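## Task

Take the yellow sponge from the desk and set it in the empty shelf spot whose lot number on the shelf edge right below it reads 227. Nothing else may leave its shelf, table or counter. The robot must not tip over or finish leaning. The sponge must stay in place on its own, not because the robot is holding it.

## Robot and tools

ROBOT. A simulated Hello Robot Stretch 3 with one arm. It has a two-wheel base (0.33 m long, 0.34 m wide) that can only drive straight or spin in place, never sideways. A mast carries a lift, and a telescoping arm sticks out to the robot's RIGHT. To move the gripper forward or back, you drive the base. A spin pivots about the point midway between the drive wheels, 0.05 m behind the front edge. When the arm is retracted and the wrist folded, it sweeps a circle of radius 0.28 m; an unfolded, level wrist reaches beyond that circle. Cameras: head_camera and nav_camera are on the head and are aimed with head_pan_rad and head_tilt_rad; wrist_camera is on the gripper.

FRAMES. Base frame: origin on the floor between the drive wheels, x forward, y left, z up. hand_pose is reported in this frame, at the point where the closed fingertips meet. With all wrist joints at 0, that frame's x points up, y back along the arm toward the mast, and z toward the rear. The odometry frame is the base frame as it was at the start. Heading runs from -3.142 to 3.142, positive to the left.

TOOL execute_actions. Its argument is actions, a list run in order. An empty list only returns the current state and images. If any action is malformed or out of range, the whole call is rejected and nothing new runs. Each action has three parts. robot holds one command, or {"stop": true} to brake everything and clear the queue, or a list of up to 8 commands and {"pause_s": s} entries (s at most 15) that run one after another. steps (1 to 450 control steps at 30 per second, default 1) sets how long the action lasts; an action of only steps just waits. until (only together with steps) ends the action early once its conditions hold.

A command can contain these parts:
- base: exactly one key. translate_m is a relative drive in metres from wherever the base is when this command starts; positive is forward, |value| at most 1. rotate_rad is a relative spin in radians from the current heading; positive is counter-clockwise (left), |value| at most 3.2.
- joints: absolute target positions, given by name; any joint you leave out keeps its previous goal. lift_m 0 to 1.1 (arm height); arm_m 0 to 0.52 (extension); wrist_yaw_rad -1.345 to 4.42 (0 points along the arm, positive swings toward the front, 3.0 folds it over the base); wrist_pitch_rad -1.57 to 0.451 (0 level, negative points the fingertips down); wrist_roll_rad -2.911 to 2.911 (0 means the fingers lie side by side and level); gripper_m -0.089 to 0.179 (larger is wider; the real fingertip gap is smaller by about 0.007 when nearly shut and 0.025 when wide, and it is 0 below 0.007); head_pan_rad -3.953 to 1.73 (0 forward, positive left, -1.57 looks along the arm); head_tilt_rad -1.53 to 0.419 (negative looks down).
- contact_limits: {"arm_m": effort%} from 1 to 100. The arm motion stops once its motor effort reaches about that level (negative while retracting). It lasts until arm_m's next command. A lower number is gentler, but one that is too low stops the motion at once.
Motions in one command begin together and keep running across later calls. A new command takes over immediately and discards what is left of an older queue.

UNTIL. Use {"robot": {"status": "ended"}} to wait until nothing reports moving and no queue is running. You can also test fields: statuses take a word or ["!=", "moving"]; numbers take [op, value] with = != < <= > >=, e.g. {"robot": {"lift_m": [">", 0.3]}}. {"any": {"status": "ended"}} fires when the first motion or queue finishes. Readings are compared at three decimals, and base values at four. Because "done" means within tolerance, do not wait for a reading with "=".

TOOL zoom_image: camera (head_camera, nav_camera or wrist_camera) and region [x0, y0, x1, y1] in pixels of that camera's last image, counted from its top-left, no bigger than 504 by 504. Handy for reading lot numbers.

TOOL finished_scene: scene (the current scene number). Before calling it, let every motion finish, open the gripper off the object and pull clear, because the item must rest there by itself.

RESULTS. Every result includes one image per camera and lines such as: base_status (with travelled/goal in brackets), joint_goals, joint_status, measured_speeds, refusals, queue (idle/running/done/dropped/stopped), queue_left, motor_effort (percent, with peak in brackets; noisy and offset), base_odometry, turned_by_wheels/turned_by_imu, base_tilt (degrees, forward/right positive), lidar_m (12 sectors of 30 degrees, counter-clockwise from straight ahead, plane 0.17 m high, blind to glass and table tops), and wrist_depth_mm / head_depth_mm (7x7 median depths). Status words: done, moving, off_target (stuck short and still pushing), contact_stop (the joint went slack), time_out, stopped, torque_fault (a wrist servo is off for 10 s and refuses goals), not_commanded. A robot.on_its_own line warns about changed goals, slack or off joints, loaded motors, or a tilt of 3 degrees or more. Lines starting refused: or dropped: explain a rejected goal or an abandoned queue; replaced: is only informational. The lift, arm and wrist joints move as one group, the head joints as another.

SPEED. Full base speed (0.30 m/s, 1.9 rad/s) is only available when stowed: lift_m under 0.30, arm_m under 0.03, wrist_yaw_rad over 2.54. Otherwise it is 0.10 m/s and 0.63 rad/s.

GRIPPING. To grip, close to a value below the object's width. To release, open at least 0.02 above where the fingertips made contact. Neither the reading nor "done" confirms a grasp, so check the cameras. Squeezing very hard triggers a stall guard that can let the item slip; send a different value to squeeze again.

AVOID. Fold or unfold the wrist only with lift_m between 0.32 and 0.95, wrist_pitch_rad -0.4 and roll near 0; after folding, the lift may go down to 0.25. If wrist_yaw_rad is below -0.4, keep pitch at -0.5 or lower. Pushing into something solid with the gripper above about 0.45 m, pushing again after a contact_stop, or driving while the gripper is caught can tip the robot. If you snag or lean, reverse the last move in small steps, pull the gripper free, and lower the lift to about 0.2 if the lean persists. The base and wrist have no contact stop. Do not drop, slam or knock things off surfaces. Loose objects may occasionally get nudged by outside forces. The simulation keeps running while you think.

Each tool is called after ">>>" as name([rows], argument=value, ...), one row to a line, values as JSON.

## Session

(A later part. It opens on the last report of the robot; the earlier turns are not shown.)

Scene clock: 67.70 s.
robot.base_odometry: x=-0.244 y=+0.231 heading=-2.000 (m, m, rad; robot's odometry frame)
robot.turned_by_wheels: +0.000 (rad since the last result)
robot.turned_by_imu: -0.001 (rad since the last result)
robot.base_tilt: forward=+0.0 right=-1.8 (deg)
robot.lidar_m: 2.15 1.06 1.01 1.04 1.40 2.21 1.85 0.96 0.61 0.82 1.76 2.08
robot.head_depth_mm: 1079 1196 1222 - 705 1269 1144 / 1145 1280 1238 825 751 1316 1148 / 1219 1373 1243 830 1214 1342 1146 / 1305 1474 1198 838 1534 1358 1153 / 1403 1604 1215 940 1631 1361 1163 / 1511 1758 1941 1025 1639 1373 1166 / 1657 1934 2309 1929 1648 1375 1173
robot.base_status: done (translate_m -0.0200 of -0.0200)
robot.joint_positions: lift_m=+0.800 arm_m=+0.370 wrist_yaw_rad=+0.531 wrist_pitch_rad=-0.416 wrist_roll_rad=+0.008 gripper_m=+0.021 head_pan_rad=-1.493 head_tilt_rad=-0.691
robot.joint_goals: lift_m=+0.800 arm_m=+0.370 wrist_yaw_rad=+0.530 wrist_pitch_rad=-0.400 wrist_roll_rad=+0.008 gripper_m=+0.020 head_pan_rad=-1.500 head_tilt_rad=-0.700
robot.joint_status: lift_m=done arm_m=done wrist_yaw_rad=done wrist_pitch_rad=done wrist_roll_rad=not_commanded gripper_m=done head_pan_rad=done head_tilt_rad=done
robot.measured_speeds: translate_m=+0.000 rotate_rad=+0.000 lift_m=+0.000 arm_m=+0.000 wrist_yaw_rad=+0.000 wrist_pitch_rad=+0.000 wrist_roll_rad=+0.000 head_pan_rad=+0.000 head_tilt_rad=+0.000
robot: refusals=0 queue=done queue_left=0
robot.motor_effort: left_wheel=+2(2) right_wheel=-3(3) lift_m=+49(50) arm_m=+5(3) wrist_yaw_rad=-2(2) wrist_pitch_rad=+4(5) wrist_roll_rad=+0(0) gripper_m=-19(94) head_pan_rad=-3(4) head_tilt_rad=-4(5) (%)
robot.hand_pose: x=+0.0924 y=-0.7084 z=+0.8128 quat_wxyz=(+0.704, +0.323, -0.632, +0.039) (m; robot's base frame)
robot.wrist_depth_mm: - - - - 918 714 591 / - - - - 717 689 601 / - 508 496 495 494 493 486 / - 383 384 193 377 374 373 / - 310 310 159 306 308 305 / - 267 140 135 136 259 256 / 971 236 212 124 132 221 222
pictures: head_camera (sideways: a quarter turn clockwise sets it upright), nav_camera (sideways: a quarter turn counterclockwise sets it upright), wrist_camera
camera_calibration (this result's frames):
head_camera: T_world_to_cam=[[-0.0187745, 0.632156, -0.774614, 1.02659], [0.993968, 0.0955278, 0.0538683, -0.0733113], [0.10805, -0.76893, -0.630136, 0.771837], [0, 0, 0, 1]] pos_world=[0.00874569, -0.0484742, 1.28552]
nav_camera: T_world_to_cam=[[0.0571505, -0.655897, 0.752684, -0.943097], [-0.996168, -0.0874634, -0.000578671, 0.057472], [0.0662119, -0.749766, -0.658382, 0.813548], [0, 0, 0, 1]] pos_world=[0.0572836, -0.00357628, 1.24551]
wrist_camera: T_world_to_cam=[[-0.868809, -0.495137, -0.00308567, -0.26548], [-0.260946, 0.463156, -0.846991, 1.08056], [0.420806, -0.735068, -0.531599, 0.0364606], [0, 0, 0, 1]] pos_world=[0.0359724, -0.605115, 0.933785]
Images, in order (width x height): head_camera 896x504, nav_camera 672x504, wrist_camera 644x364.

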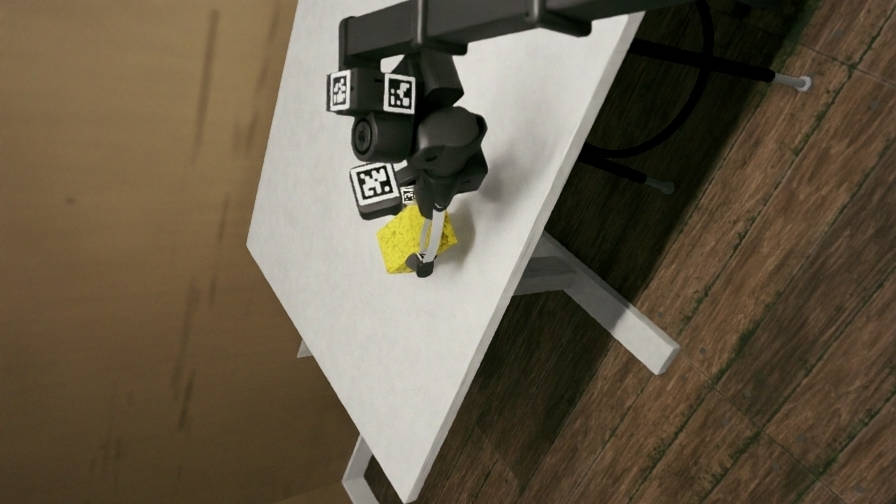

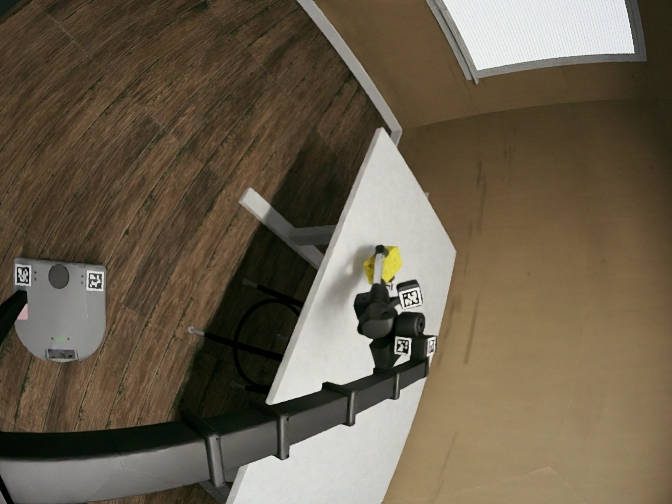

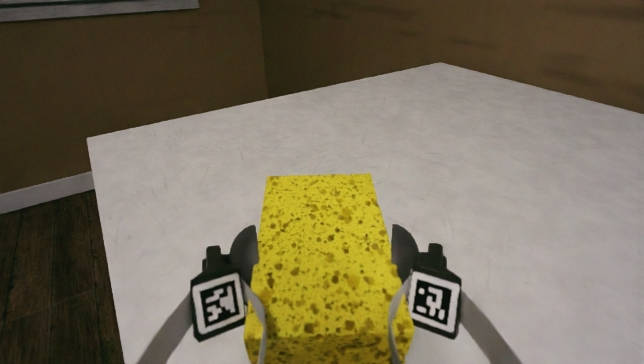

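>>> execute_actions([
  {"robot":[{"joints":{"arm_m":0.0,"wrist_yaw_rad":2.75,"head_pan_rad":0.6,"head_tilt_rad":-0.5}},{"joints":{"lift_m":0.28}},{"base":{"translate_m":1.0}},{"base":{"translate_m":0.8}},{"base":{"rotate_rad":1.04}}],"steps":450,"until":{"robot":{"status":"ended"}}},
  {"steps":450,"until":{"robot":{"status":"ended"}}},
])

Scene clock: 96.23 s.
robot.base_odometry: x=-0.993 y=-1.406 heading=-0.960 (m, m, rad; robot's odometry frame)
robot.turned_by_wheels: +1.040 (rad since the last result)
robot.turned_by_imu: +1.021 (rad since the last result)
robot.base_tilt: forward=+0.1 right=-1.7 (deg)
robot.lidar_m: 1.63 0.77 0.54 0.56 2.66 1.85 2.13 0.75 0.53 0.50 0.52 0.69
robot.head_depth_mm: 1354 1465 1592 1736 1845 1514 1252 / 1435 1549 1700 1876 1946 1525 1254 / 1528 1663 1823 2034 1956 1533 1264 / 1631 1785 1968 2203 1954 1544 1235 / 1677 724 757 818 889 972 1074 / 582 619 659 705 758 818 892 / 522 552 585 621 662 709 758
robot.base_status: done (rotate_rad +1.0399 of +1.0400)
robot.joint_positions: lift_m=+0.280 arm_m=+0.001 wrist_yaw_rad=+2.748 wrist_pitch_rad=-0.416 wrist_roll_rad=+0.008 gripper_m=+0.021 head_pan_rad=+0.593 head_tilt_rad=-0.506
robot.joint_goals: lift_m=+0.280 arm_m=+0.000 wrist_yaw_rad=+2.750 wrist_pitch_rad=-0.400 wrist_roll_rad=+0.008 gripper_m=+0.020 head_pan_rad=+0.600 head_tilt_rad=-0.500
robot.joint_status: lift_m=done arm_m=done wrist_yaw_rad=done wrist_pitch_rad=done wrist_roll_rad=not_commanded gripper_m=done head_pan_rad=done head_tilt_rad=done
robot.measured_speeds: translate_m=+0.000 rotate_rad=+0.000 lift_m=+0.000 arm_m=+0.000 wrist_yaw_rad=+0.000 wrist_pitch_rad=+0.000 wrist_roll_rad=+0.000 head_pan_rad=+0.000 head_tilt_rad=+0.000
robot: refusals=0 queue=done queue_left=0
robot.motor_effort: left_wheel=-2(8) right_wheel=+3(10) lift_m=+28(49) arm_m=-5(2) wrist_yaw_rad=+2(3) wrist_pitch_rad=+4(4) wrist_roll_rad=+0(0) gripper_m=-19(19) head_pan_rad=+3(30) head_tilt_rad=+4(26) (%)
robot.hand_pose: x=+0.0650 y=+0.0617 z=+0.2935 quat_wxyz=(+0.279, +0.709, +0.007, +0.647) (m; robot's base frame)
robot.wrist_depth_mm: - - 619 576 658 - - / - - 728 620 725 - - / 976 961 854 679 815 985 975 / 779 743 716 193 742 727 744 / - 600 600 160 608 595 598 / - 508 141 136 136 505 503 / - - 123 124 131 437 435
pictures: head_camera (sideways: a quarter turn clockwise sets it upright), nav_camera (sideways: a quarter turn counterclockwise sets it upright), wrist_camera
camera_calibration (this result's frames):
head_camera: T_world_to_cam=[[-0.413703, -0.242243, -0.877592, 1.16327], [-0.58096, 0.812419, 0.0496147, -0.058179], [0.700954, 0.530372, -0.476833, 0.568771], [0, 0, 0, 1]] pos_world=[0.0487651, 0.0273997, 1.29497]
nav_camera: T_world_to_cam=[[0.418414, 0.289336, 0.860938, -1.08643], [0.567015, -0.823707, 0.0012554, 0.0455487], [0.709524, 0.487639, -0.508709, 0.614907], [0, 0, 0, 1]] pos_world=[-0.00753991, 0.0520092, 1.2481]
wrist_camera: T_world_to_cam=[[0.918125, -0.396278, -0.00307775, -0.0318052], [-0.213057, -0.487046, -0.846991, 0.332383], [0.334145, 0.778299, -0.531599, 0.250282], [0, 0, 0, 1]] pos_world=[0.0163872, -0.0455119, 0.414477]
Images, in order (width x height): head_camera 896x504, nav_camera 672x504, wrist_camera 644x364.

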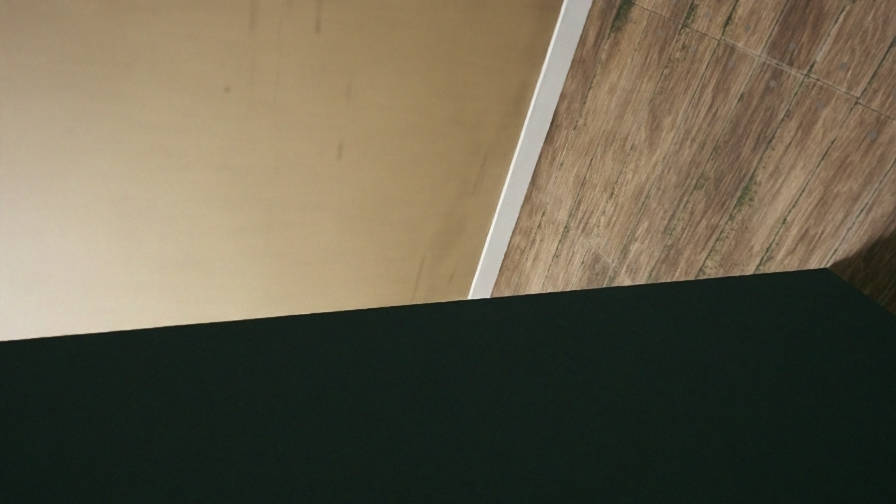

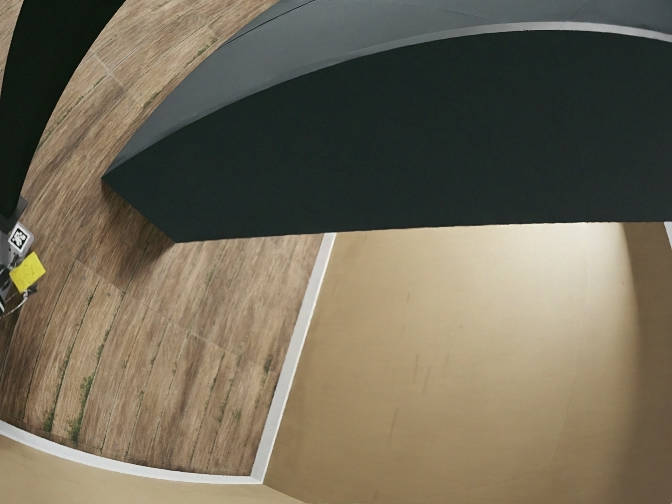

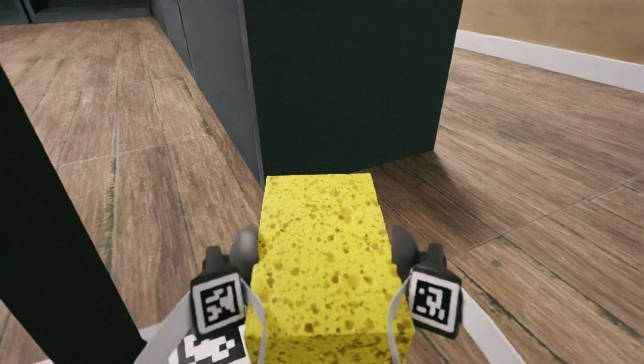

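>>> execute_actions([
  {"robot":[{"base":{"translate_m":1.0}},{"base":{"translate_m":0.18}},{"base":{"rotate_rad":-1.6},"joints":{"head_pan_rad":-2.6,"head_tilt_rad":-0.45}},{"base":{"translate_m":-0.3}}],"steps":450,"until":{"robot":{"status":"ended"}}},
])

Scene clock: 113.47 s.
robot.base_odometry: x=-0.065 y=-2.208 heading=-2.560 (m, m, rad; robot's odometry frame)
robot.turned_by_wheels: -1.600 (rad since the last result)
robot.turned_by_imu: -1.575 (rad since the last result)
robot.base_tilt: forward=+0.1 right=-1.8 (deg)
robot.lidar_m: 0.75 0.67 0.46 0.44 0.45 0.58 1.38 1.28 0.63 0.84 1.14 0.79
robot.head_depth_mm: 2385 2632 2905 2864 2049 1573 1286 / 1788 1941 2109 2310 2061 1598 1294 / 1123 1221 1324 1647 1844 1599 1299 / 1089 1192 1256 1444 1416 1522 1309 / 1124 1272 1261 1528 1250 1477 1268 / 891 1313 1285 1431 1181 1028 1241 / 843 1181 1184 837 1269 965 854
robot.base_status: done (translate_m -0.3000 of -0.3000)
robot.joint_positions: lift_m=+0.280 arm_m=+0.001 wrist_yaw_rad=+2.748 wrist_pitch_rad=-0.416 wrist_roll_rad=+0.008 gripper_m=+0.021 head_pan_rad=-2.593 head_tilt_rad=-0.457
robot.joint_goals: lift_m=+0.280 arm_m=+0.000 wrist_yaw_rad=+2.750 wrist_pitch_rad=-0.400 wrist_roll_rad=+0.008 gripper_m=+0.020 head_pan_rad=-2.600 head_tilt_rad=-0.450
robot.joint_status: lift_m=done arm_m=done wrist_yaw_rad=done wrist_pitch_rad=done wrist_roll_rad=not_commanded gripper_m=done head_pan_rad=done head_tilt_rad=done
robot.measured_speeds: translate_m=+0.000 rotate_rad=+0.000 lift_m=+0.000 arm_m=+0.000 wrist_yaw_rad=+0.000 wrist_pitch_rad=+0.000 wrist_roll_rad=+0.000 head_pan_rad=+0.000 head_tilt_rad=+0.000
robot: refusals=0 queue=done queue_left=0
robot.motor_effort: left_wheel=+2(12) right_wheel=-3(10) lift_m=+28(28) arm_m=-5(5) wrist_yaw_rad=+1(1) wrist_pitch_rad=+4(4) wrist_roll_rad=+0(0) gripper_m=-19(19) head_pan_rad=-3(31) head_tilt_rad=+4(14) (%)
robot.hand_pose: x=+0.0650 y=+0.0617 z=+0.2935 quat_wxyz=(+0.279, +0.709, +0.007, +0.647) (m; robot's base frame)
robot.wrist_depth_mm: 360 397 448 498 579 669 592 / 385 422 478 543 624 711 604 / 413 454 508 582 702 770 640 / 449 482 551 193 704 736 643 / - 517 556 160 593 593 592 / - 506 141 136 137 503 504 / - - 122 125 132 432 434
pictures: head_camera (sideways: a quarter turn clockwise sets it upright), nav_camera (sideways: a quarter turn counterclockwise sets it upright), wrist_camera
camera_calibration (this result's frames):
head_camera: T_world_to_cam=[[0.3867, 0.200799, -0.900079, 1.18772], [0.546356, -0.836166, 0.0481897, -0.0632036], [-0.742939, -0.510399, -0.433053, 0.52061], [0, 0, 0, 1]] pos_world=[-0.0379768, -0.0256223, 1.29754]
nav_camera: T_world_to_cam=[[-0.394167, -0.248044, 0.884933, -1.11277], [-0.529805, 0.848118, 0.00173896, 0.0516097], [-0.750959, -0.468157, -0.465715, 0.567874], [0, 0, 0, 1]] pos_world=[0.0151769, -0.0539324, 1.2491]
wrist_camera: T_world_to_cam=[[0.918158, -0.396202, -0.0030812, -0.0317913], [-0.213019, -0.487062, -0.846991, 0.332382], [0.334079, 0.778328, -0.531599, 0.250282], [0, 0, 0, 1]] pos_world=[0.0163789, -0.0455068, 0.414476]
Images, in order (width x height): head_camera 896x504, nav_camera 672x504, wrist_camera 644x364.

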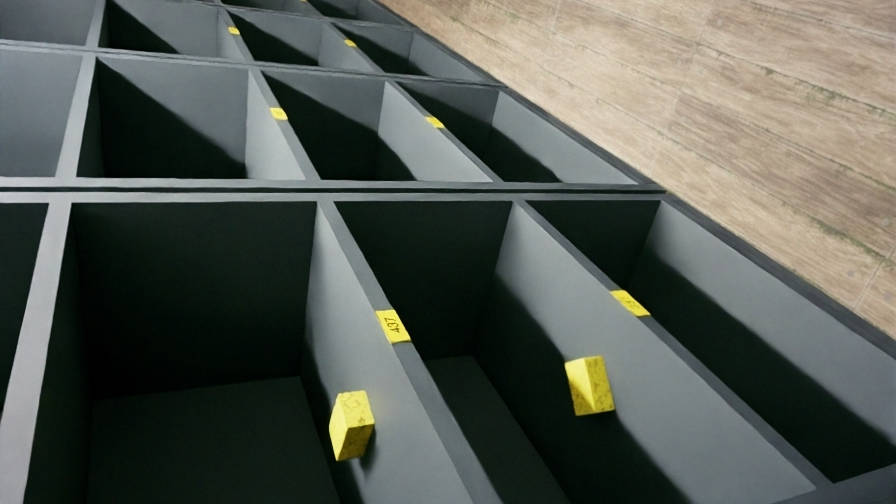

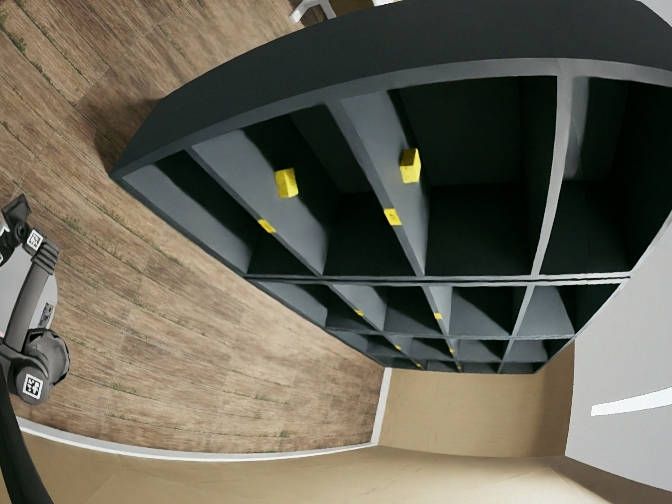

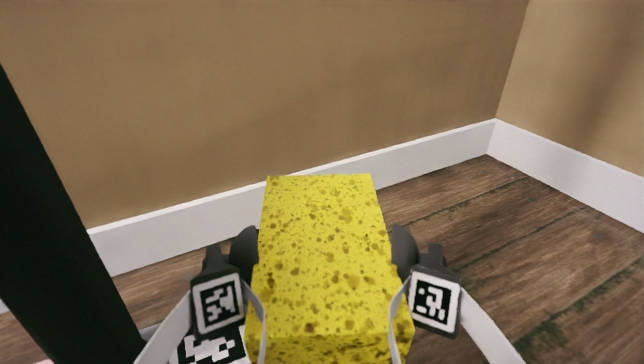

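>>> execute_actions([
  {"robot":[{"base":{"rotate_rad":0.05}},{"base":{"translate_m":-0.9}}],"steps":450,"until":{"robot":{"status":"ended"}}},
])

>>> zoom_image(camera="head_camera", region=[200,0,700,400])

Scene clock: 125.70 s.
robot.base_odometry: x=+0.661 y=-1.676 heading=-2.510 (m, m, rad; robot's odometry frame)
robot.turned_by_wheels: +0.050 (rad since the last result)
robot.turned_by_imu: +0.049 (rad since the last result)
robot.base_tilt: forward=+0.2 right=-1.7 (deg)
robot.lidar_m: 1.64 0.61 0.44 0.42 0.44 0.59 1.56 1.32 0.64 0.92 0.85 0.83
robot.head_depth_mm: 1778 1947 2172 2577 2046 1584 1291 / 1834 2021 2163 2106 2023 1589 1298 / 1109 1214 1302 1450 1620 1593 1305 / 1155 1276 1305 1517 1356 1510 1310 / 1144 1373 1260 1584 1247 1433 1246 / 875 1284 1274 1379 1252 1000 1242 / 843 1151 1171 787 1259 822 849
robot.base_status: done (translate_m -0.9000 of -0.9000)
robot.joint_positions: lift_m=+0.280 arm_m=+0.001 wrist_yaw_rad=+2.748 wrist_pitch_rad=-0.416 wrist_roll_rad=+0.008 gripper_m=+0.021 head_pan_rad=-2.593 head_tilt_rad=-0.457
robot.joint_goals: lift_m=+0.280 arm_m=+0.000 wrist_yaw_rad=+2.750 wrist_pitch_rad=-0.400 wrist_roll_rad=+0.008 gripper_m=+0.020 head_pan_rad=-2.600 head_tilt_rad=-0.450
robot.joint_status: lift_m=done arm_m=done wrist_yaw_rad=done wrist_pitch_rad=done wrist_roll_rad=not_commanded gripper_m=done head_pan_rad=done head_tilt_rad=done
robot.measured_speeds: translate_m=+0.000 rotate_rad=+0.000 lift_m=+0.000 arm_m=+0.000 wrist_yaw_rad=+0.000 wrist_pitch_rad=+0.000 wrist_roll_rad=+0.000 head_pan_rad=+0.000 head_tilt_rad=+0.000
robot: refusals=0 queue=done queue_left=0
robot.motor_effort: left_wheel=-2(9) right_wheel=+2(6) lift_m=+28(28) arm_m=-4(4) wrist_yaw_rad=+1(1) wrist_pitch_rad=+4(4) wrist_roll_rad=+0(1) gripper_m=-19(18) head_pan_rad=-2(2) head_tilt_rad=+5(4) (%)
robot.hand_pose: x=+0.0650 y=+0.0617 z=+0.2935 quat_wxyz=(+0.279, +0.709, +0.007, +0.647) (m; robot's base frame)
robot.wrist_depth_mm: 348 384 427 480 538 614 715 / 375 410 451 516 589 670 818 / 402 438 483 550 650 761 888 / 439 475 529 192 675 726 726 / - 498 543 159 602 596 596 / - 506 140 136 136 506 503 / - - 122 124 131 440 433
pictures: head_camera (sideways: a quarter turn clockwise sets it upright), nav_camera (sideways: a quarter turn counterclockwise sets it upright), wrist_camera
camera_calibration (this result's frames):
head_camera: T_world_to_cam=[[0.386654, 0.200748, -0.900111, 1.18776], [0.546321, -0.836189, 0.0481876, -0.0632006], [-0.742989, -0.510381, -0.432988, 0.520526], [0, 0, 0, 1]] pos_world=[-0.0379783, -0.0256205, 1.29754]
nav_camera: T_world_to_cam=[[-0.394124, -0.247993, 0.884967, -1.11281], [-0.529767, 0.848142, 0.00173967, 0.0516085], [-0.751009, -0.46814, -0.465651, 0.567791], [0, 0, 0, 1]] pos_world=[0.0151712, -0.0539348, 1.2491]
wrist_camera: T_world_to_cam=[[0.918158, -0.396202, -0.00308094, -0.031787], [-0.213018, -0.487062, -0.846991, 0.332387], [0.334079, 0.778328, -0.531599, 0.250274], [0, 0, 0, 1]] pos_world=[0.0163789, -0.0454959, 0.414476]
Images, in order (width x height): head_camera 896x504, nav_camera 672x504, wrist_camera 644x364.

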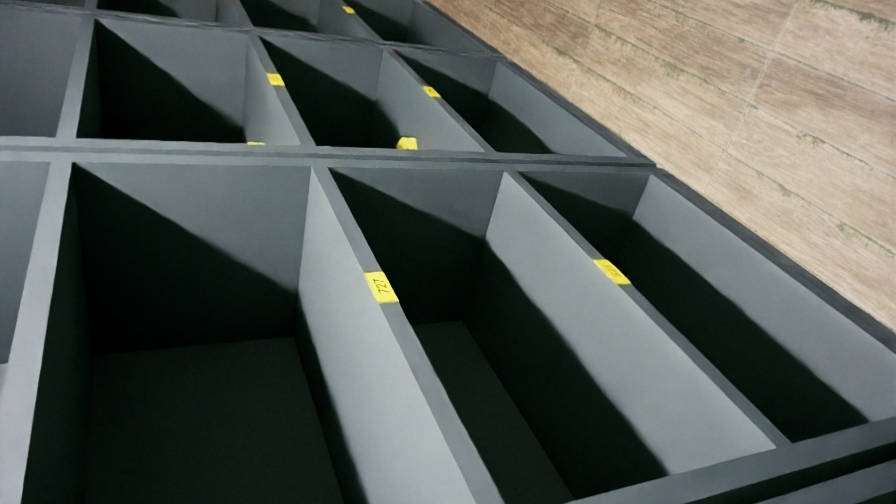

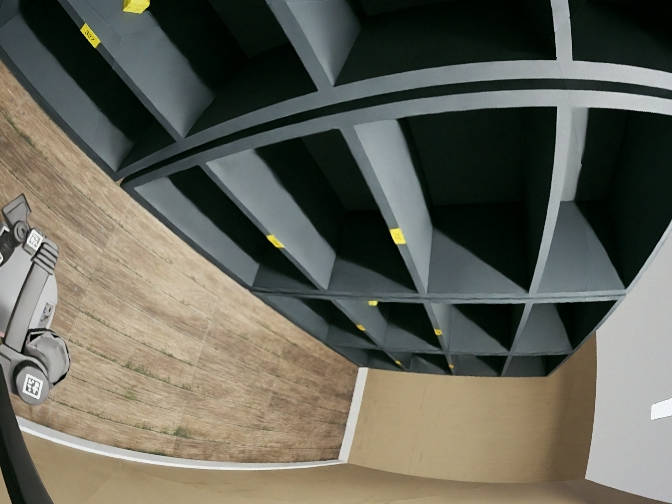

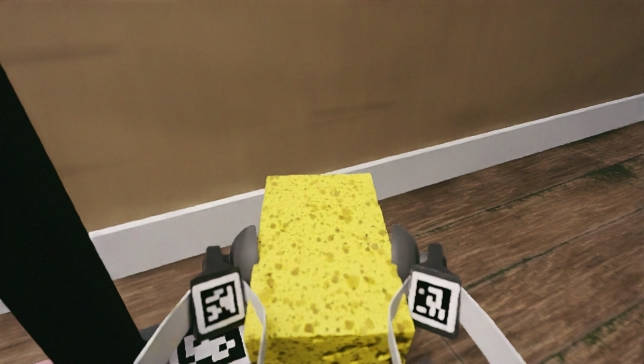

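Region (200, 0, 700, 400) of head_camera's 896x504 image, scaled by 1.008, with more detail than that image has; it fills the top 403 rows of this view, and the rest is white.

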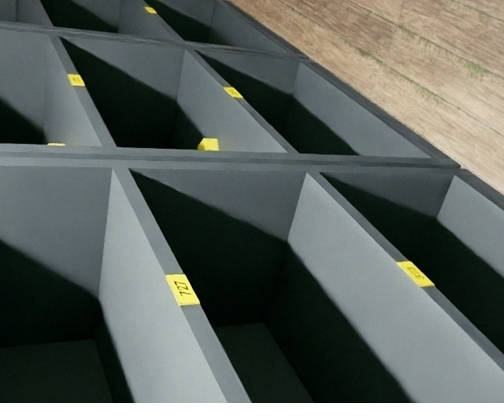

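>>> zoom_image(camera="head_camera", region=[580,240,650,300])

Region (580, 240, 650, 300) of head_camera's 896x504 image, scaled by 7.200, with more detail than that image has; it fills the top 432 rows of this view, and the rest is white.

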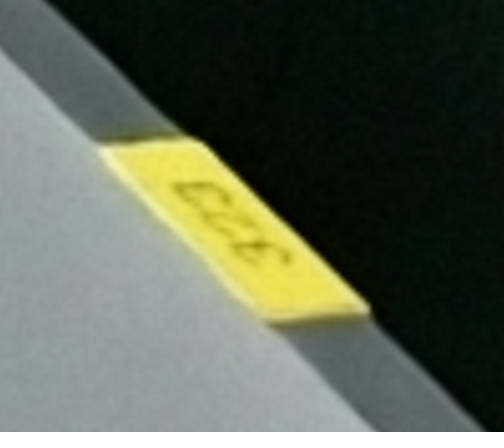

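>>> execute_actions([
  {"robot":[{"base":{"rotate_rad":0.015}},{"base":{"translate_m":-1.0},"joints":{"head_pan_rad":-2.4,"head_tilt_rad":-0.6}},{"base":{"translate_m":-1.0}}],"steps":450,"until":{"robot":{"status":"ended"}}},
])

Scene clock: 143.47 s.
robot.base_odometry: x=+2.257 y=-0.471 heading=-2.495 (m, m, rad; robot's odometry frame)
robot.turned_by_wheels: +0.015 (rad since the last result)
robot.turned_by_imu: +0.015 (rad since the last result)
robot.base_tilt: forward=+0.2 right=-1.8 (deg)
robot.lidar_m: 1.64 0.60 0.44 0.42 0.44 0.60 1.11 1.16 0.61 0.60 1.00 0.92
robot.head_depth_mm: 984 1075 1190 1325 1473 1418 1195 / 1042 1115 1252 1364 1591 1422 1194 / 1129 1201 1361 1363 1605 1400 1196 / 1197 1284 976 1372 1164 1358 1210 / 1109 1189 859 1378 1056 1354 1183 / 1024 1106 814 1284 1061 934 1078 / 943 1011 826 661 747 816 1091
robot.base_status: done (translate_m -1.0000 of -1.0000)
robot.joint_positions: lift_m=+0.280 arm_m=+0.001 wrist_yaw_rad=+2.748 wrist_pitch_rad=-0.416 wrist_roll_rad=+0.008 gripper_m=+0.021 head_pan_rad=-2.407 head_tilt_rad=-0.593
robot.joint_goals: lift_m=+0.280 arm_m=+0.000 wrist_yaw_rad=+2.750 wrist_pitch_rad=-0.400 wrist_roll_rad=+0.008 gripper_m=+0.020 head_pan_rad=-2.400 head_tilt_rad=-0.600
robot.joint_status: lift_m=done arm_m=done wrist_yaw_rad=done wrist_pitch_rad=done wrist_roll_rad=not_commanded gripper_m=done head_pan_rad=done head_tilt_rad=done
robot.measured_speeds: translate_m=+0.000 rotate_rad=+0.000 lift_m=+0.000 arm_m=+0.000 wrist_yaw_rad=+0.000 wrist_pitch_rad=+0.000 wrist_roll_rad=+0.000 head_pan_rad=+0.000 head_tilt_rad=+0.000
robot: refusals=0 queue=done queue_left=0
robot.motor_effort: left_wheel=-2(8) right_wheel=+3(7) lift_m=+28(27) arm_m=-4(5) wrist_yaw_rad=+1(2) wrist_pitch_rad=+4(4) wrist_roll_rad=+0(0) gripper_m=-19(19) head_pan_rad=+2(17) head_tilt_rad=-4(23) (%)
robot.hand_pose: x=+0.0650 y=+0.0617 z=+0.2935 quat_wxyz=(+0.279, +0.709, +0.007, +0.647) (m; robot's base frame)
robot.wrist_depth_mm: 350 383 419 467 517 590 709 / 375 407 451 506 580 676 791 / 401 441 487 550 649 731 868 / 437 468 520 194 678 740 726 / - 502 536 160 600 596 593 / - 512 141 136 136 504 508 / - - 122 125 131 433 438
pictures: head_camera (sideways: a quarter turn clockwise sets it upright), nav_camera (sideways: a quarter turn counterclockwise sets it upright), wrist_camera
camera_calibration (this result's frames):
head_camera: T_world_to_cam=[[0.430563, 0.347982, -0.832781, 1.09968], [0.686459, -0.725319, 0.0518329, -0.0687924], [-0.585995, -0.593987, -0.551171, 0.673343], [0, 0, 0, 1]] pos_world=[-0.0316835, -0.0326093, 1.29049]
nav_camera: T_world_to_cam=[[-0.42743, -0.394224, 0.813567, -1.0195], [-0.67757, 0.735458, 0.000395812, 0.0542599], [-0.598501, -0.551079, -0.581471, 0.717553], [0, 0, 0, 1]] pos_world=[0.0304548, -0.0463902, 1.24665]
wrist_camera: T_world_to_cam=[[0.91816, -0.396197, -0.00308121, -0.0317855], [-0.213016, -0.487063, -0.846991, 0.332387], [0.334075, 0.77833, -0.531599, 0.250272], [0, 0, 0, 1]] pos_world=[0.0163784, -0.045494, 0.414476]
Images, in order (width x height): head_camera 896x504, nav_camera 672x504, wrist_camera 644x364.

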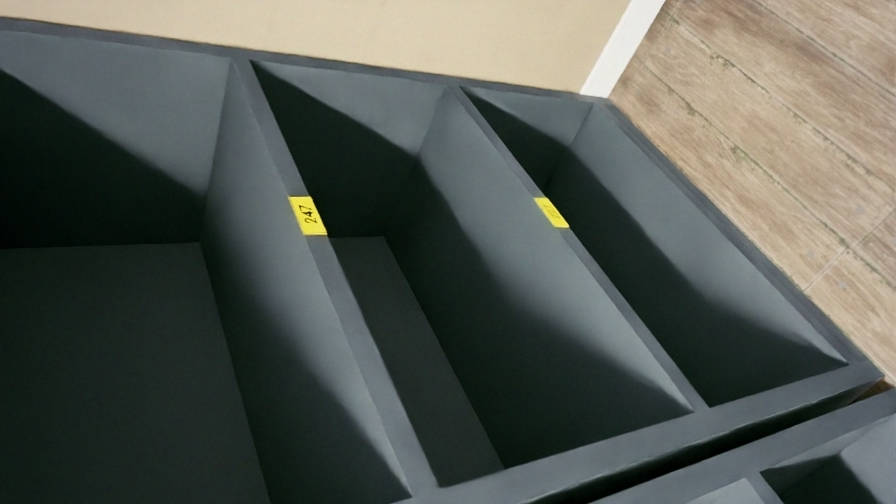

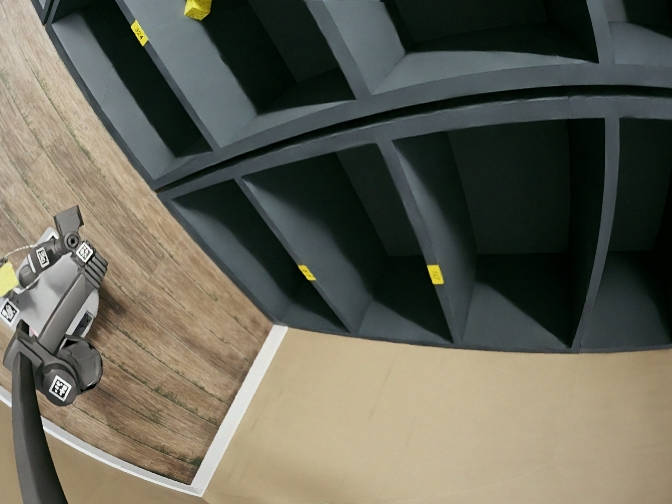

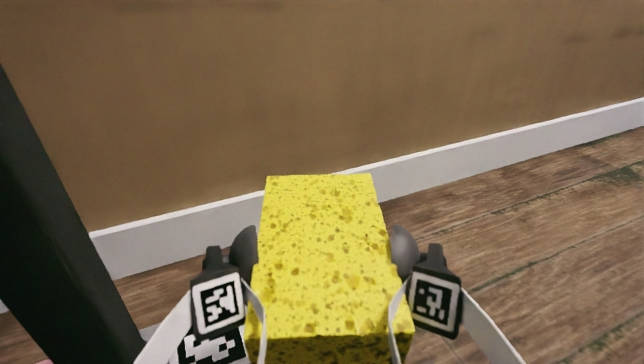

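>>> execute_actions([
  {"robot":[{"base":{"translate_m":-0.64},"joints":{"head_pan_rad":-1.57,"head_tilt_rad":-0.9}},{"joints":{"lift_m":0.35}},{"joints":{"lift_m":0.6,"wrist_yaw_rad":0}}],"steps":450,"until":{"robot":{"status":"ended"}}},
])

Scene clock: 156.60 s.
robot.base_odometry: x=+2.768 y=-0.086 heading=-2.495 (m, m, rad; robot's odometry frame)
robot.turned_by_wheels: +0.000 (rad since the last result)
robot.turned_by_imu: -0.001 (rad since the last result)
robot.base_tilt: forward=+0.0 right=-1.9 (deg)
robot.lidar_m: 1.64 0.60 0.44 0.42 0.44 0.50 0.48 0.50 0.68 1.04 0.72 1.47
robot.head_depth_mm: 734 591 1134 967 1301 1229 - / 741 598 1143 977 1308 1247 - / 753 604 1152 981 735 - - / 765 612 1161 988 1339 1238 1098 / 776 619 1160 996 1348 1242 1099 / 791 627 1167 1006 1323 1252 1107 / 802 636 1016 964 1170 1259 1114
robot.base_status: done (translate_m -0.6400 of -0.6400)
robot.joint_positions: lift_m=+0.600 arm_m=+0.001 wrist_yaw_rad=+0.003 wrist_pitch_rad=-0.416 wrist_roll_rad=+0.008 gripper_m=+0.021 head_pan_rad=-1.577 head_tilt_rad=-0.889
robot.joint_goals: lift_m=+0.600 arm_m=+0.000 wrist_yaw_rad=+0.000 wrist_pitch_rad=-0.400 wrist_roll_rad=+0.008 gripper_m=+0.020 head_pan_rad=-1.570 head_tilt_rad=-0.900
robot.joint_status: lift_m=done arm_m=done wrist_yaw_rad=done wrist_pitch_rad=done wrist_roll_rad=not_commanded gripper_m=done head_pan_rad=done head_tilt_rad=done
robot.measured_speeds: translate_m=+0.000 rotate_rad=+0.000 lift_m=+0.000 arm_m=+0.000 wrist_yaw_rad=+0.000 wrist_pitch_rad=+0.000 wrist_roll_rad=+0.000 head_pan_rad=+0.000 head_tilt_rad=+0.000
robot: refusals=0 queue=done queue_left=0
robot.motor_effort: left_wheel=-2(8) right_wheel=+3(8) lift_m=+49(53) arm_m=-4(4) wrist_yaw_rad=-3(4) wrist_pitch_rad=+4(4) wrist_roll_rad=+0(0) gripper_m=-19(19) head_pan_rad=+3(30) head_tilt_rad=-7(34) (%)
robot.hand_pose: x=-0.0209 y=-0.3704 z=+0.6128 quat_wxyz=(+0.690, +0.147, -0.694, -0.146) (m; robot's base frame)
robot.wrist_depth_mm: 543 693 716 720 731 703 481 / 538 690 685 704 663 615 481 / 476 471 472 468 468 474 446 / 403 399 404 192 410 408 411 / 539 789 958 160 936 735 486 / 542 761 141 136 136 710 526 / 580 699 653 125 132 664 544
pictures: head_camera (sideways: a quarter turn clockwise sets it upright), nav_camera (sideways: a quarter turn counterclockwise sets it upright), wrist_camera
camera_calibration (this result's frames):
head_camera: T_world_to_cam=[[0.034874, 0.771029, -0.635844, 0.845421], [0.998409, 0.00133299, 0.0563759, -0.0765889], [0.0443151, -0.636798, -0.769756, 0.953815], [0, 0, 0, 1]] pos_world=[0.0047154, -0.0443542, 1.27608]
nav_camera: T_world_to_cam=[[0.00141494, -0.793078, 0.609119, -0.755675], [-0.99999, -0.00371219, -0.00251041, 0.0600098], [0.00425212, -0.609109, -0.793075, 0.989095], [0, 0, 0, 1]] pos_world=[0.0568727, 0.00338037, 1.24487]
wrist_camera: T_world_to_cam=[[-0.99994, 0.0105255, -0.003088, -0.0125432], [0.0082108, 0.531544, -0.846991, 0.756016], [-0.00727363, -0.846965, -0.531599, 0.175863], [0, 0, 0, 1]] pos_world=[-0.0174708, -0.252774, 0.733788]
Images, in order (width x height): head_camera 896x504, nav_camera 672x504, wrist_camera 644x364.

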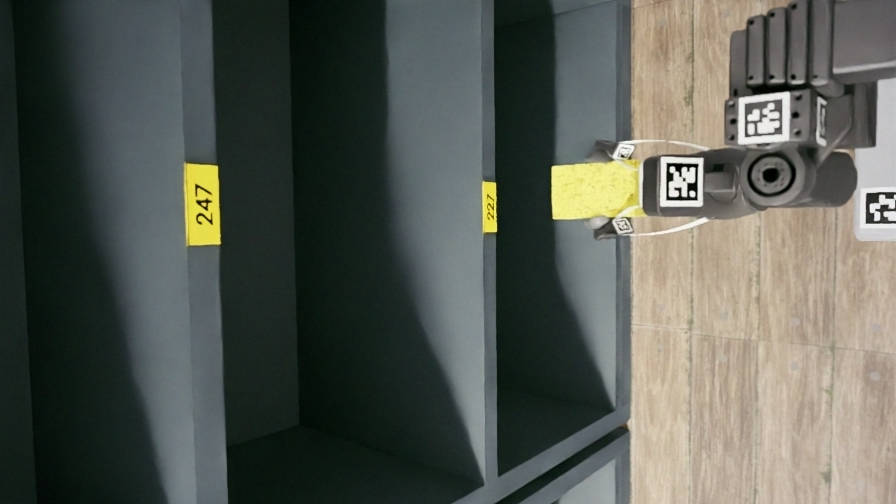

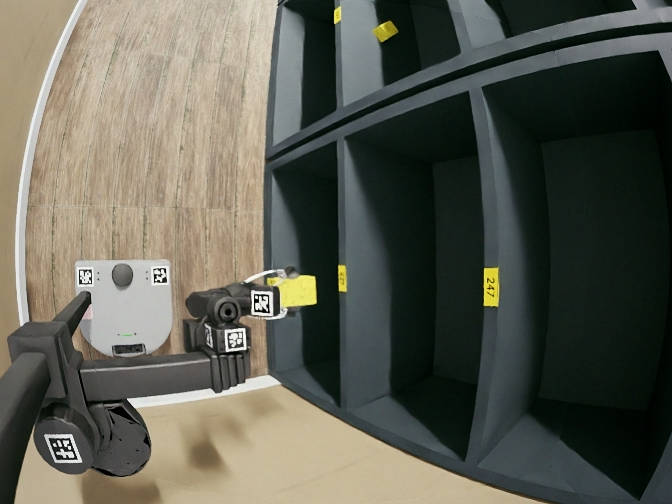

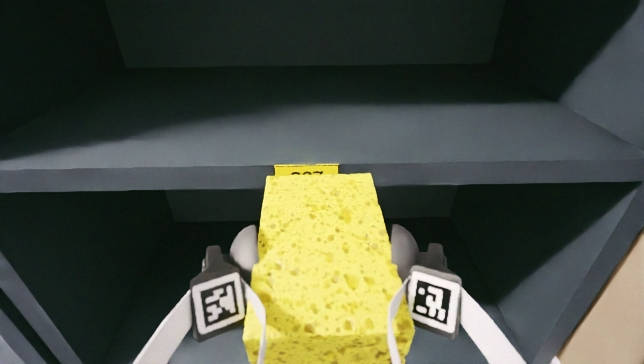

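>>> execute_actions([
  {"robot":[{"base":{"translate_m":0.015},"joints":{"arm_m":0.35}}],"steps":450,"until":{"robot":{"status":"ended"}}},
])

Scene clock: 163.73 s.
robot.base_odometry: x=+2.756 y=-0.095 heading=-2.495 (m, m, rad; robot's odometry frame)
robot.turned_by_wheels: +0.000 (rad since the last result)
robot.turned_by_imu: +0.000 (rad since the last result)
robot.base_tilt: forward=+0.0 right=-1.8 (deg)
robot.lidar_m: 1.64 0.60 0.44 0.42 0.44 0.51 0.49 0.51 0.70 1.04 0.71 1.46
robot.head_depth_mm: 731 590 1135 966 1313 1236 - / 742 597 1141 999 1318 1222 1102 / 753 604 1153 - 1327 1229 1109 / 764 611 1157 989 1334 1240 1098 / 774 619 1165 999 1346 1248 1102 / 788 627 1172 1005 1345 1250 1109 / 801 635 972 963 1217 1253 1117
robot.base_status: done (translate_m +0.0150 of +0.0150)
robot.joint_positions: lift_m=+0.600 arm_m=+0.350 wrist_yaw_rad=+0.002 wrist_pitch_rad=-0.416 wrist_roll_rad=+0.008 gripper_m=+0.021 head_pan_rad=-1.577 head_tilt_rad=-0.889
robot.joint_goals: lift_m=+0.600 arm_m=+0.350 wrist_yaw_rad=+0.000 wrist_pitch_rad=-0.400 wrist_roll_rad=+0.008 gripper_m=+0.020 head_pan_rad=-1.570 head_tilt_rad=-0.900
robot.joint_status: lift_m=done arm_m=done wrist_yaw_rad=done wrist_pitch_rad=done wrist_roll_rad=not_commanded gripper_m=done head_pan_rad=done head_tilt_rad=done
robot.measured_speeds: translate_m=+0.000 rotate_rad=+0.000 lift_m=+0.000 arm_m=+0.000 wrist_yaw_rad=+0.000 wrist_pitch_rad=+0.000 wrist_roll_rad=+0.000 head_pan_rad=+0.000 head_tilt_rad=+0.000
robot: refusals=0 queue=done queue_left=0
robot.motor_effort: left_wheel=-3(5) right_wheel=+3(7) lift_m=+49(49) arm_m=+5(7) wrist_yaw_rad=-2(3) wrist_pitch_rad=+4(4) wrist_roll_rad=+0(1) gripper_m=-19(19) head_pan_rad=+2(3) head_tilt_rad=-7(7) (%)
robot.hand_pose: x=-0.0211 y=-0.7193 z=+0.6128 quat_wxyz=(+0.690, +0.146, -0.694, -0.146) (m; robot's base frame)
robot.wrist_depth_mm: 401 397 404 406 406 416 409 / 428 433 435 434 442 447 451 / 461 455 463 469 464 464 453 / 357 356 355 193 352 354 350 / 289 288 289 159 290 288 286 / 242 243 141 136 136 241 240 / 209 209 198 124 132 207 208
pictures: head_camera (sideways: a quarter turn clockwise sets it upright), nav_camera (sideways: a quarter turn counterclockwise sets it upright), wrist_camera
camera_calibration (this result's frames):
head_camera: T_world_to_cam=[[0.034875, 0.771179, -0.635662, 0.845184], [0.998409, 0.00131955, 0.0563776, -0.0765911], [0.0443161, -0.636617, -0.769906, 0.954011], [0, 0, 0, 1]] pos_world=[0.00471543, -0.0443481, 1.27607]
nav_camera: T_world_to_cam=[[0.00141399, -0.793222, 0.608931, -0.755431], [-0.99999, -0.00371148, -0.00251268, 0.0600128], [0.00425315, -0.608922, -0.793219, 0.989282], [0, 0, 0, 1]] pos_world=[0.0568728, 0.00339384, 1.24487]
wrist_camera: T_world_to_cam=[[-0.999928, 0.0115568, -0.00308797, -0.00836026], [0.00875898, 0.531536, -0.84699, 0.94149], [-0.00814717, -0.846957, -0.531599, -0.119676], [0, 0, 0, 1]] pos_world=[-0.0175812, -0.6017, 0.733788]
Images, in order (width x height): head_camera 896x504, nav_camera 672x504, wrist_camera 644x364.

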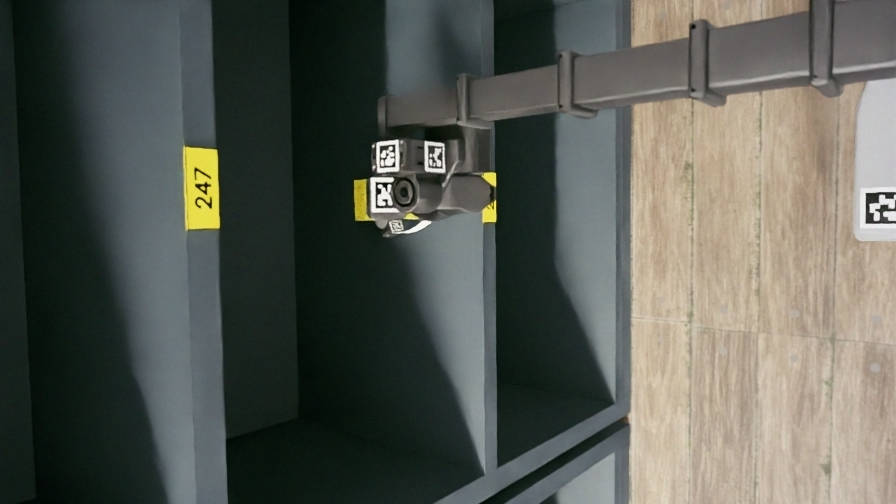

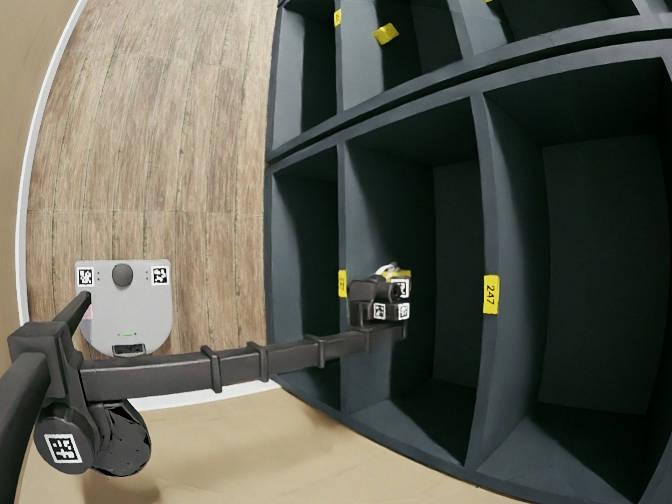

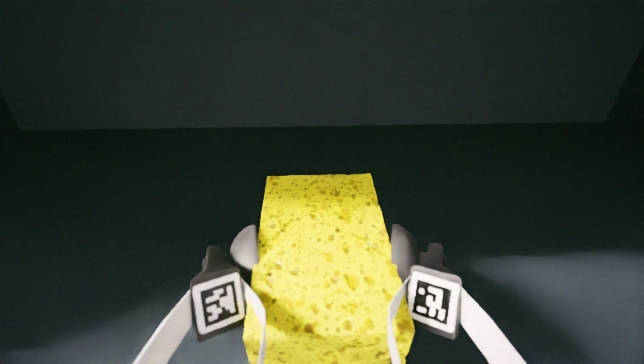

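>>> execute_actions([
  {"robot":{"joints":{"lift_m":0.559,"arm_m":0.37}},"steps":450,"until":{"robot":{"status":"ended"}}},
  {"robot":[{"joints":{"gripper_m":0.14}},{"joints":{"lift_m":0.58,"arm_m":0.12}}],"steps":450,"until":{"robot":{"status":"ended"}}},
])

Scene clock: 174.30 s.
robot.base_odometry: x=+2.756 y=-0.095 heading=-2.495 (m, m, rad; robot's odometry frame)
robot.turned_by_wheels: +0.000 (rad since the last result)
robot.turned_by_imu: -0.001 (rad since the last result)
robot.base_tilt: forward=+0.1 right=-1.8 (deg)
robot.lidar_m: 1.64 0.60 0.44 0.42 0.44 0.51 0.49 0.51 0.70 1.04 0.71 1.46
robot.head_depth_mm: 731 591 1134 969 1307 1224 - / 741 597 1139 977 1346 1182 1108 / 752 605 1153 960 1409 1185 1110 / 766 612 1158 989 1328 1238 1098 / 776 619 1161 997 1339 1246 1102 / 789 627 1166 1006 1345 1250 1108 / 803 634 974 964 1223 1253 1111
robot.base_status: done (translate_m +0.0150 of +0.0150)
robot.joint_positions: lift_m=+0.580 arm_m=+0.120 wrist_yaw_rad=+0.002 wrist_pitch_rad=-0.416 wrist_roll_rad=+0.008 gripper_m=+0.140 head_pan_rad=-1.577 head_tilt_rad=-0.889
robot.joint_goals: lift_m=+0.580 arm_m=+0.120 wrist_yaw_rad=+0.000 wrist_pitch_rad=-0.400 wrist_roll_rad=+0.008 gripper_m=+0.140 head_pan_rad=-1.570 head_tilt_rad=-0.900
robot.joint_status: lift_m=done arm_m=done wrist_yaw_rad=done wrist_pitch_rad=done wrist_roll_rad=not_commanded gripper_m=done head_pan_rad=done head_tilt_rad=done
robot.measured_speeds: translate_m=+0.000 rotate_rad=+0.000 lift_m=+0.000 arm_m=+0.000 wrist_yaw_rad=+0.000 wrist_pitch_rad=+0.000 wrist_roll_rad=+0.000 head_pan_rad=+0.000 head_tilt_rad=+0.000
robot: refusals=0 queue=done queue_left=0
robot.motor_effort: left_wheel=-2(3) right_wheel=+3(3) lift_m=+49(50) arm_m=-4(6) wrist_yaw_rad=-2(2) wrist_pitch_rad=+4(4) wrist_roll_rad=+0(0) gripper_m=+0(81) head_pan_rad=+2(2) head_tilt_rad=-7(6) (%)
robot.hand_pose: x=-0.0211 y=-0.4899 z=+0.5928 quat_wxyz=(+0.690, +0.146, -0.694, -0.146) (m; robot's base frame)
robot.wrist_depth_mm: 539 611 618 610 609 622 486 / 519 614 615 604 603 604 490 / 420 425 423 356 414 418 416 / 323 327 323 319 321 320 319 / 286 284 290 288 295 297 299 / 519 - 769 774 765 - 502 / 497 639 670 676 673 645 480
pictures: head_camera (sideways: a quarter turn clockwise sets it upright), nav_camera (sideways: a quarter turn counterclockwise sets it upright), wrist_camera
camera_calibration (this result's frames):
head_camera: T_world_to_cam=[[0.034875, 0.771185, -0.635655, 0.845174], [0.998409, 0.00131901, 0.0563777, -0.0765912], [0.0443161, -0.636609, -0.769912, 0.954019], [0, 0, 0, 1]] pos_world=[0.00471543, -0.0443478, 1.27607]
nav_camera: T_world_to_cam=[[0.00141396, -0.793227, 0.608924, -0.755421], [-0.99999, -0.00371146, -0.00251277, 0.0600129], [0.00425319, -0.608914, -0.793225, 0.98929], [0, 0, 0, 1]] pos_world=[0.0568728, 0.00339438, 1.24487]
wrist_camera: T_world_to_cam=[[-0.999928, 0.0115709, -0.00308781, -0.0110695], [0.00876631, 0.531536, -0.846991, 0.802617], [-0.00815915, -0.846957, -0.531599, 0.0639829], [0, 0, 0, 1]] pos_world=[-0.0175827, -0.372301, 0.713789]
Images, in order (width x height): head_camera 896x504, nav_camera 672x504, wrist_camera 644x364.

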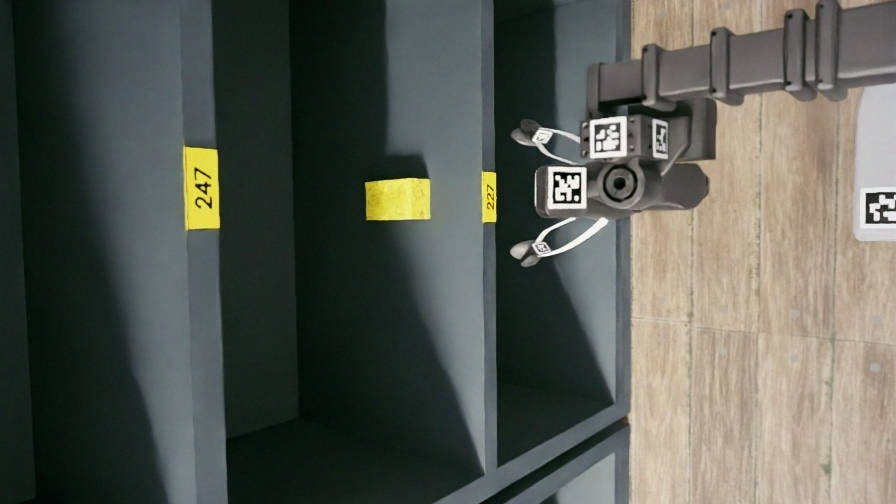

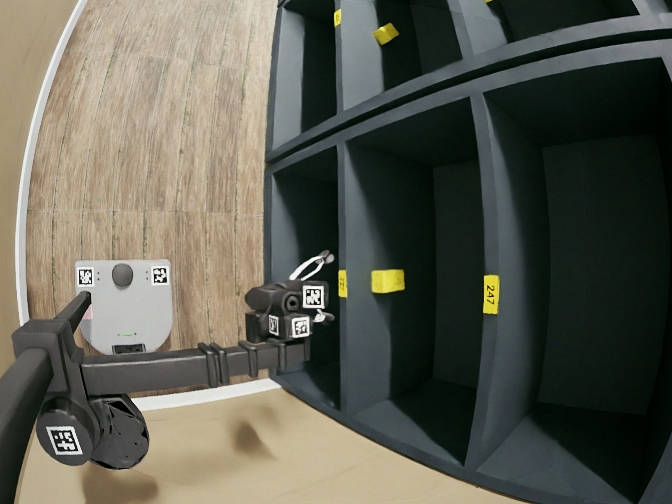

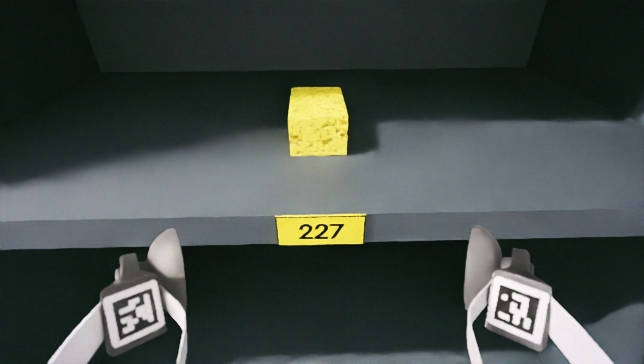

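>>> finished_scene(scene=1)

The scene is finished: the task was done.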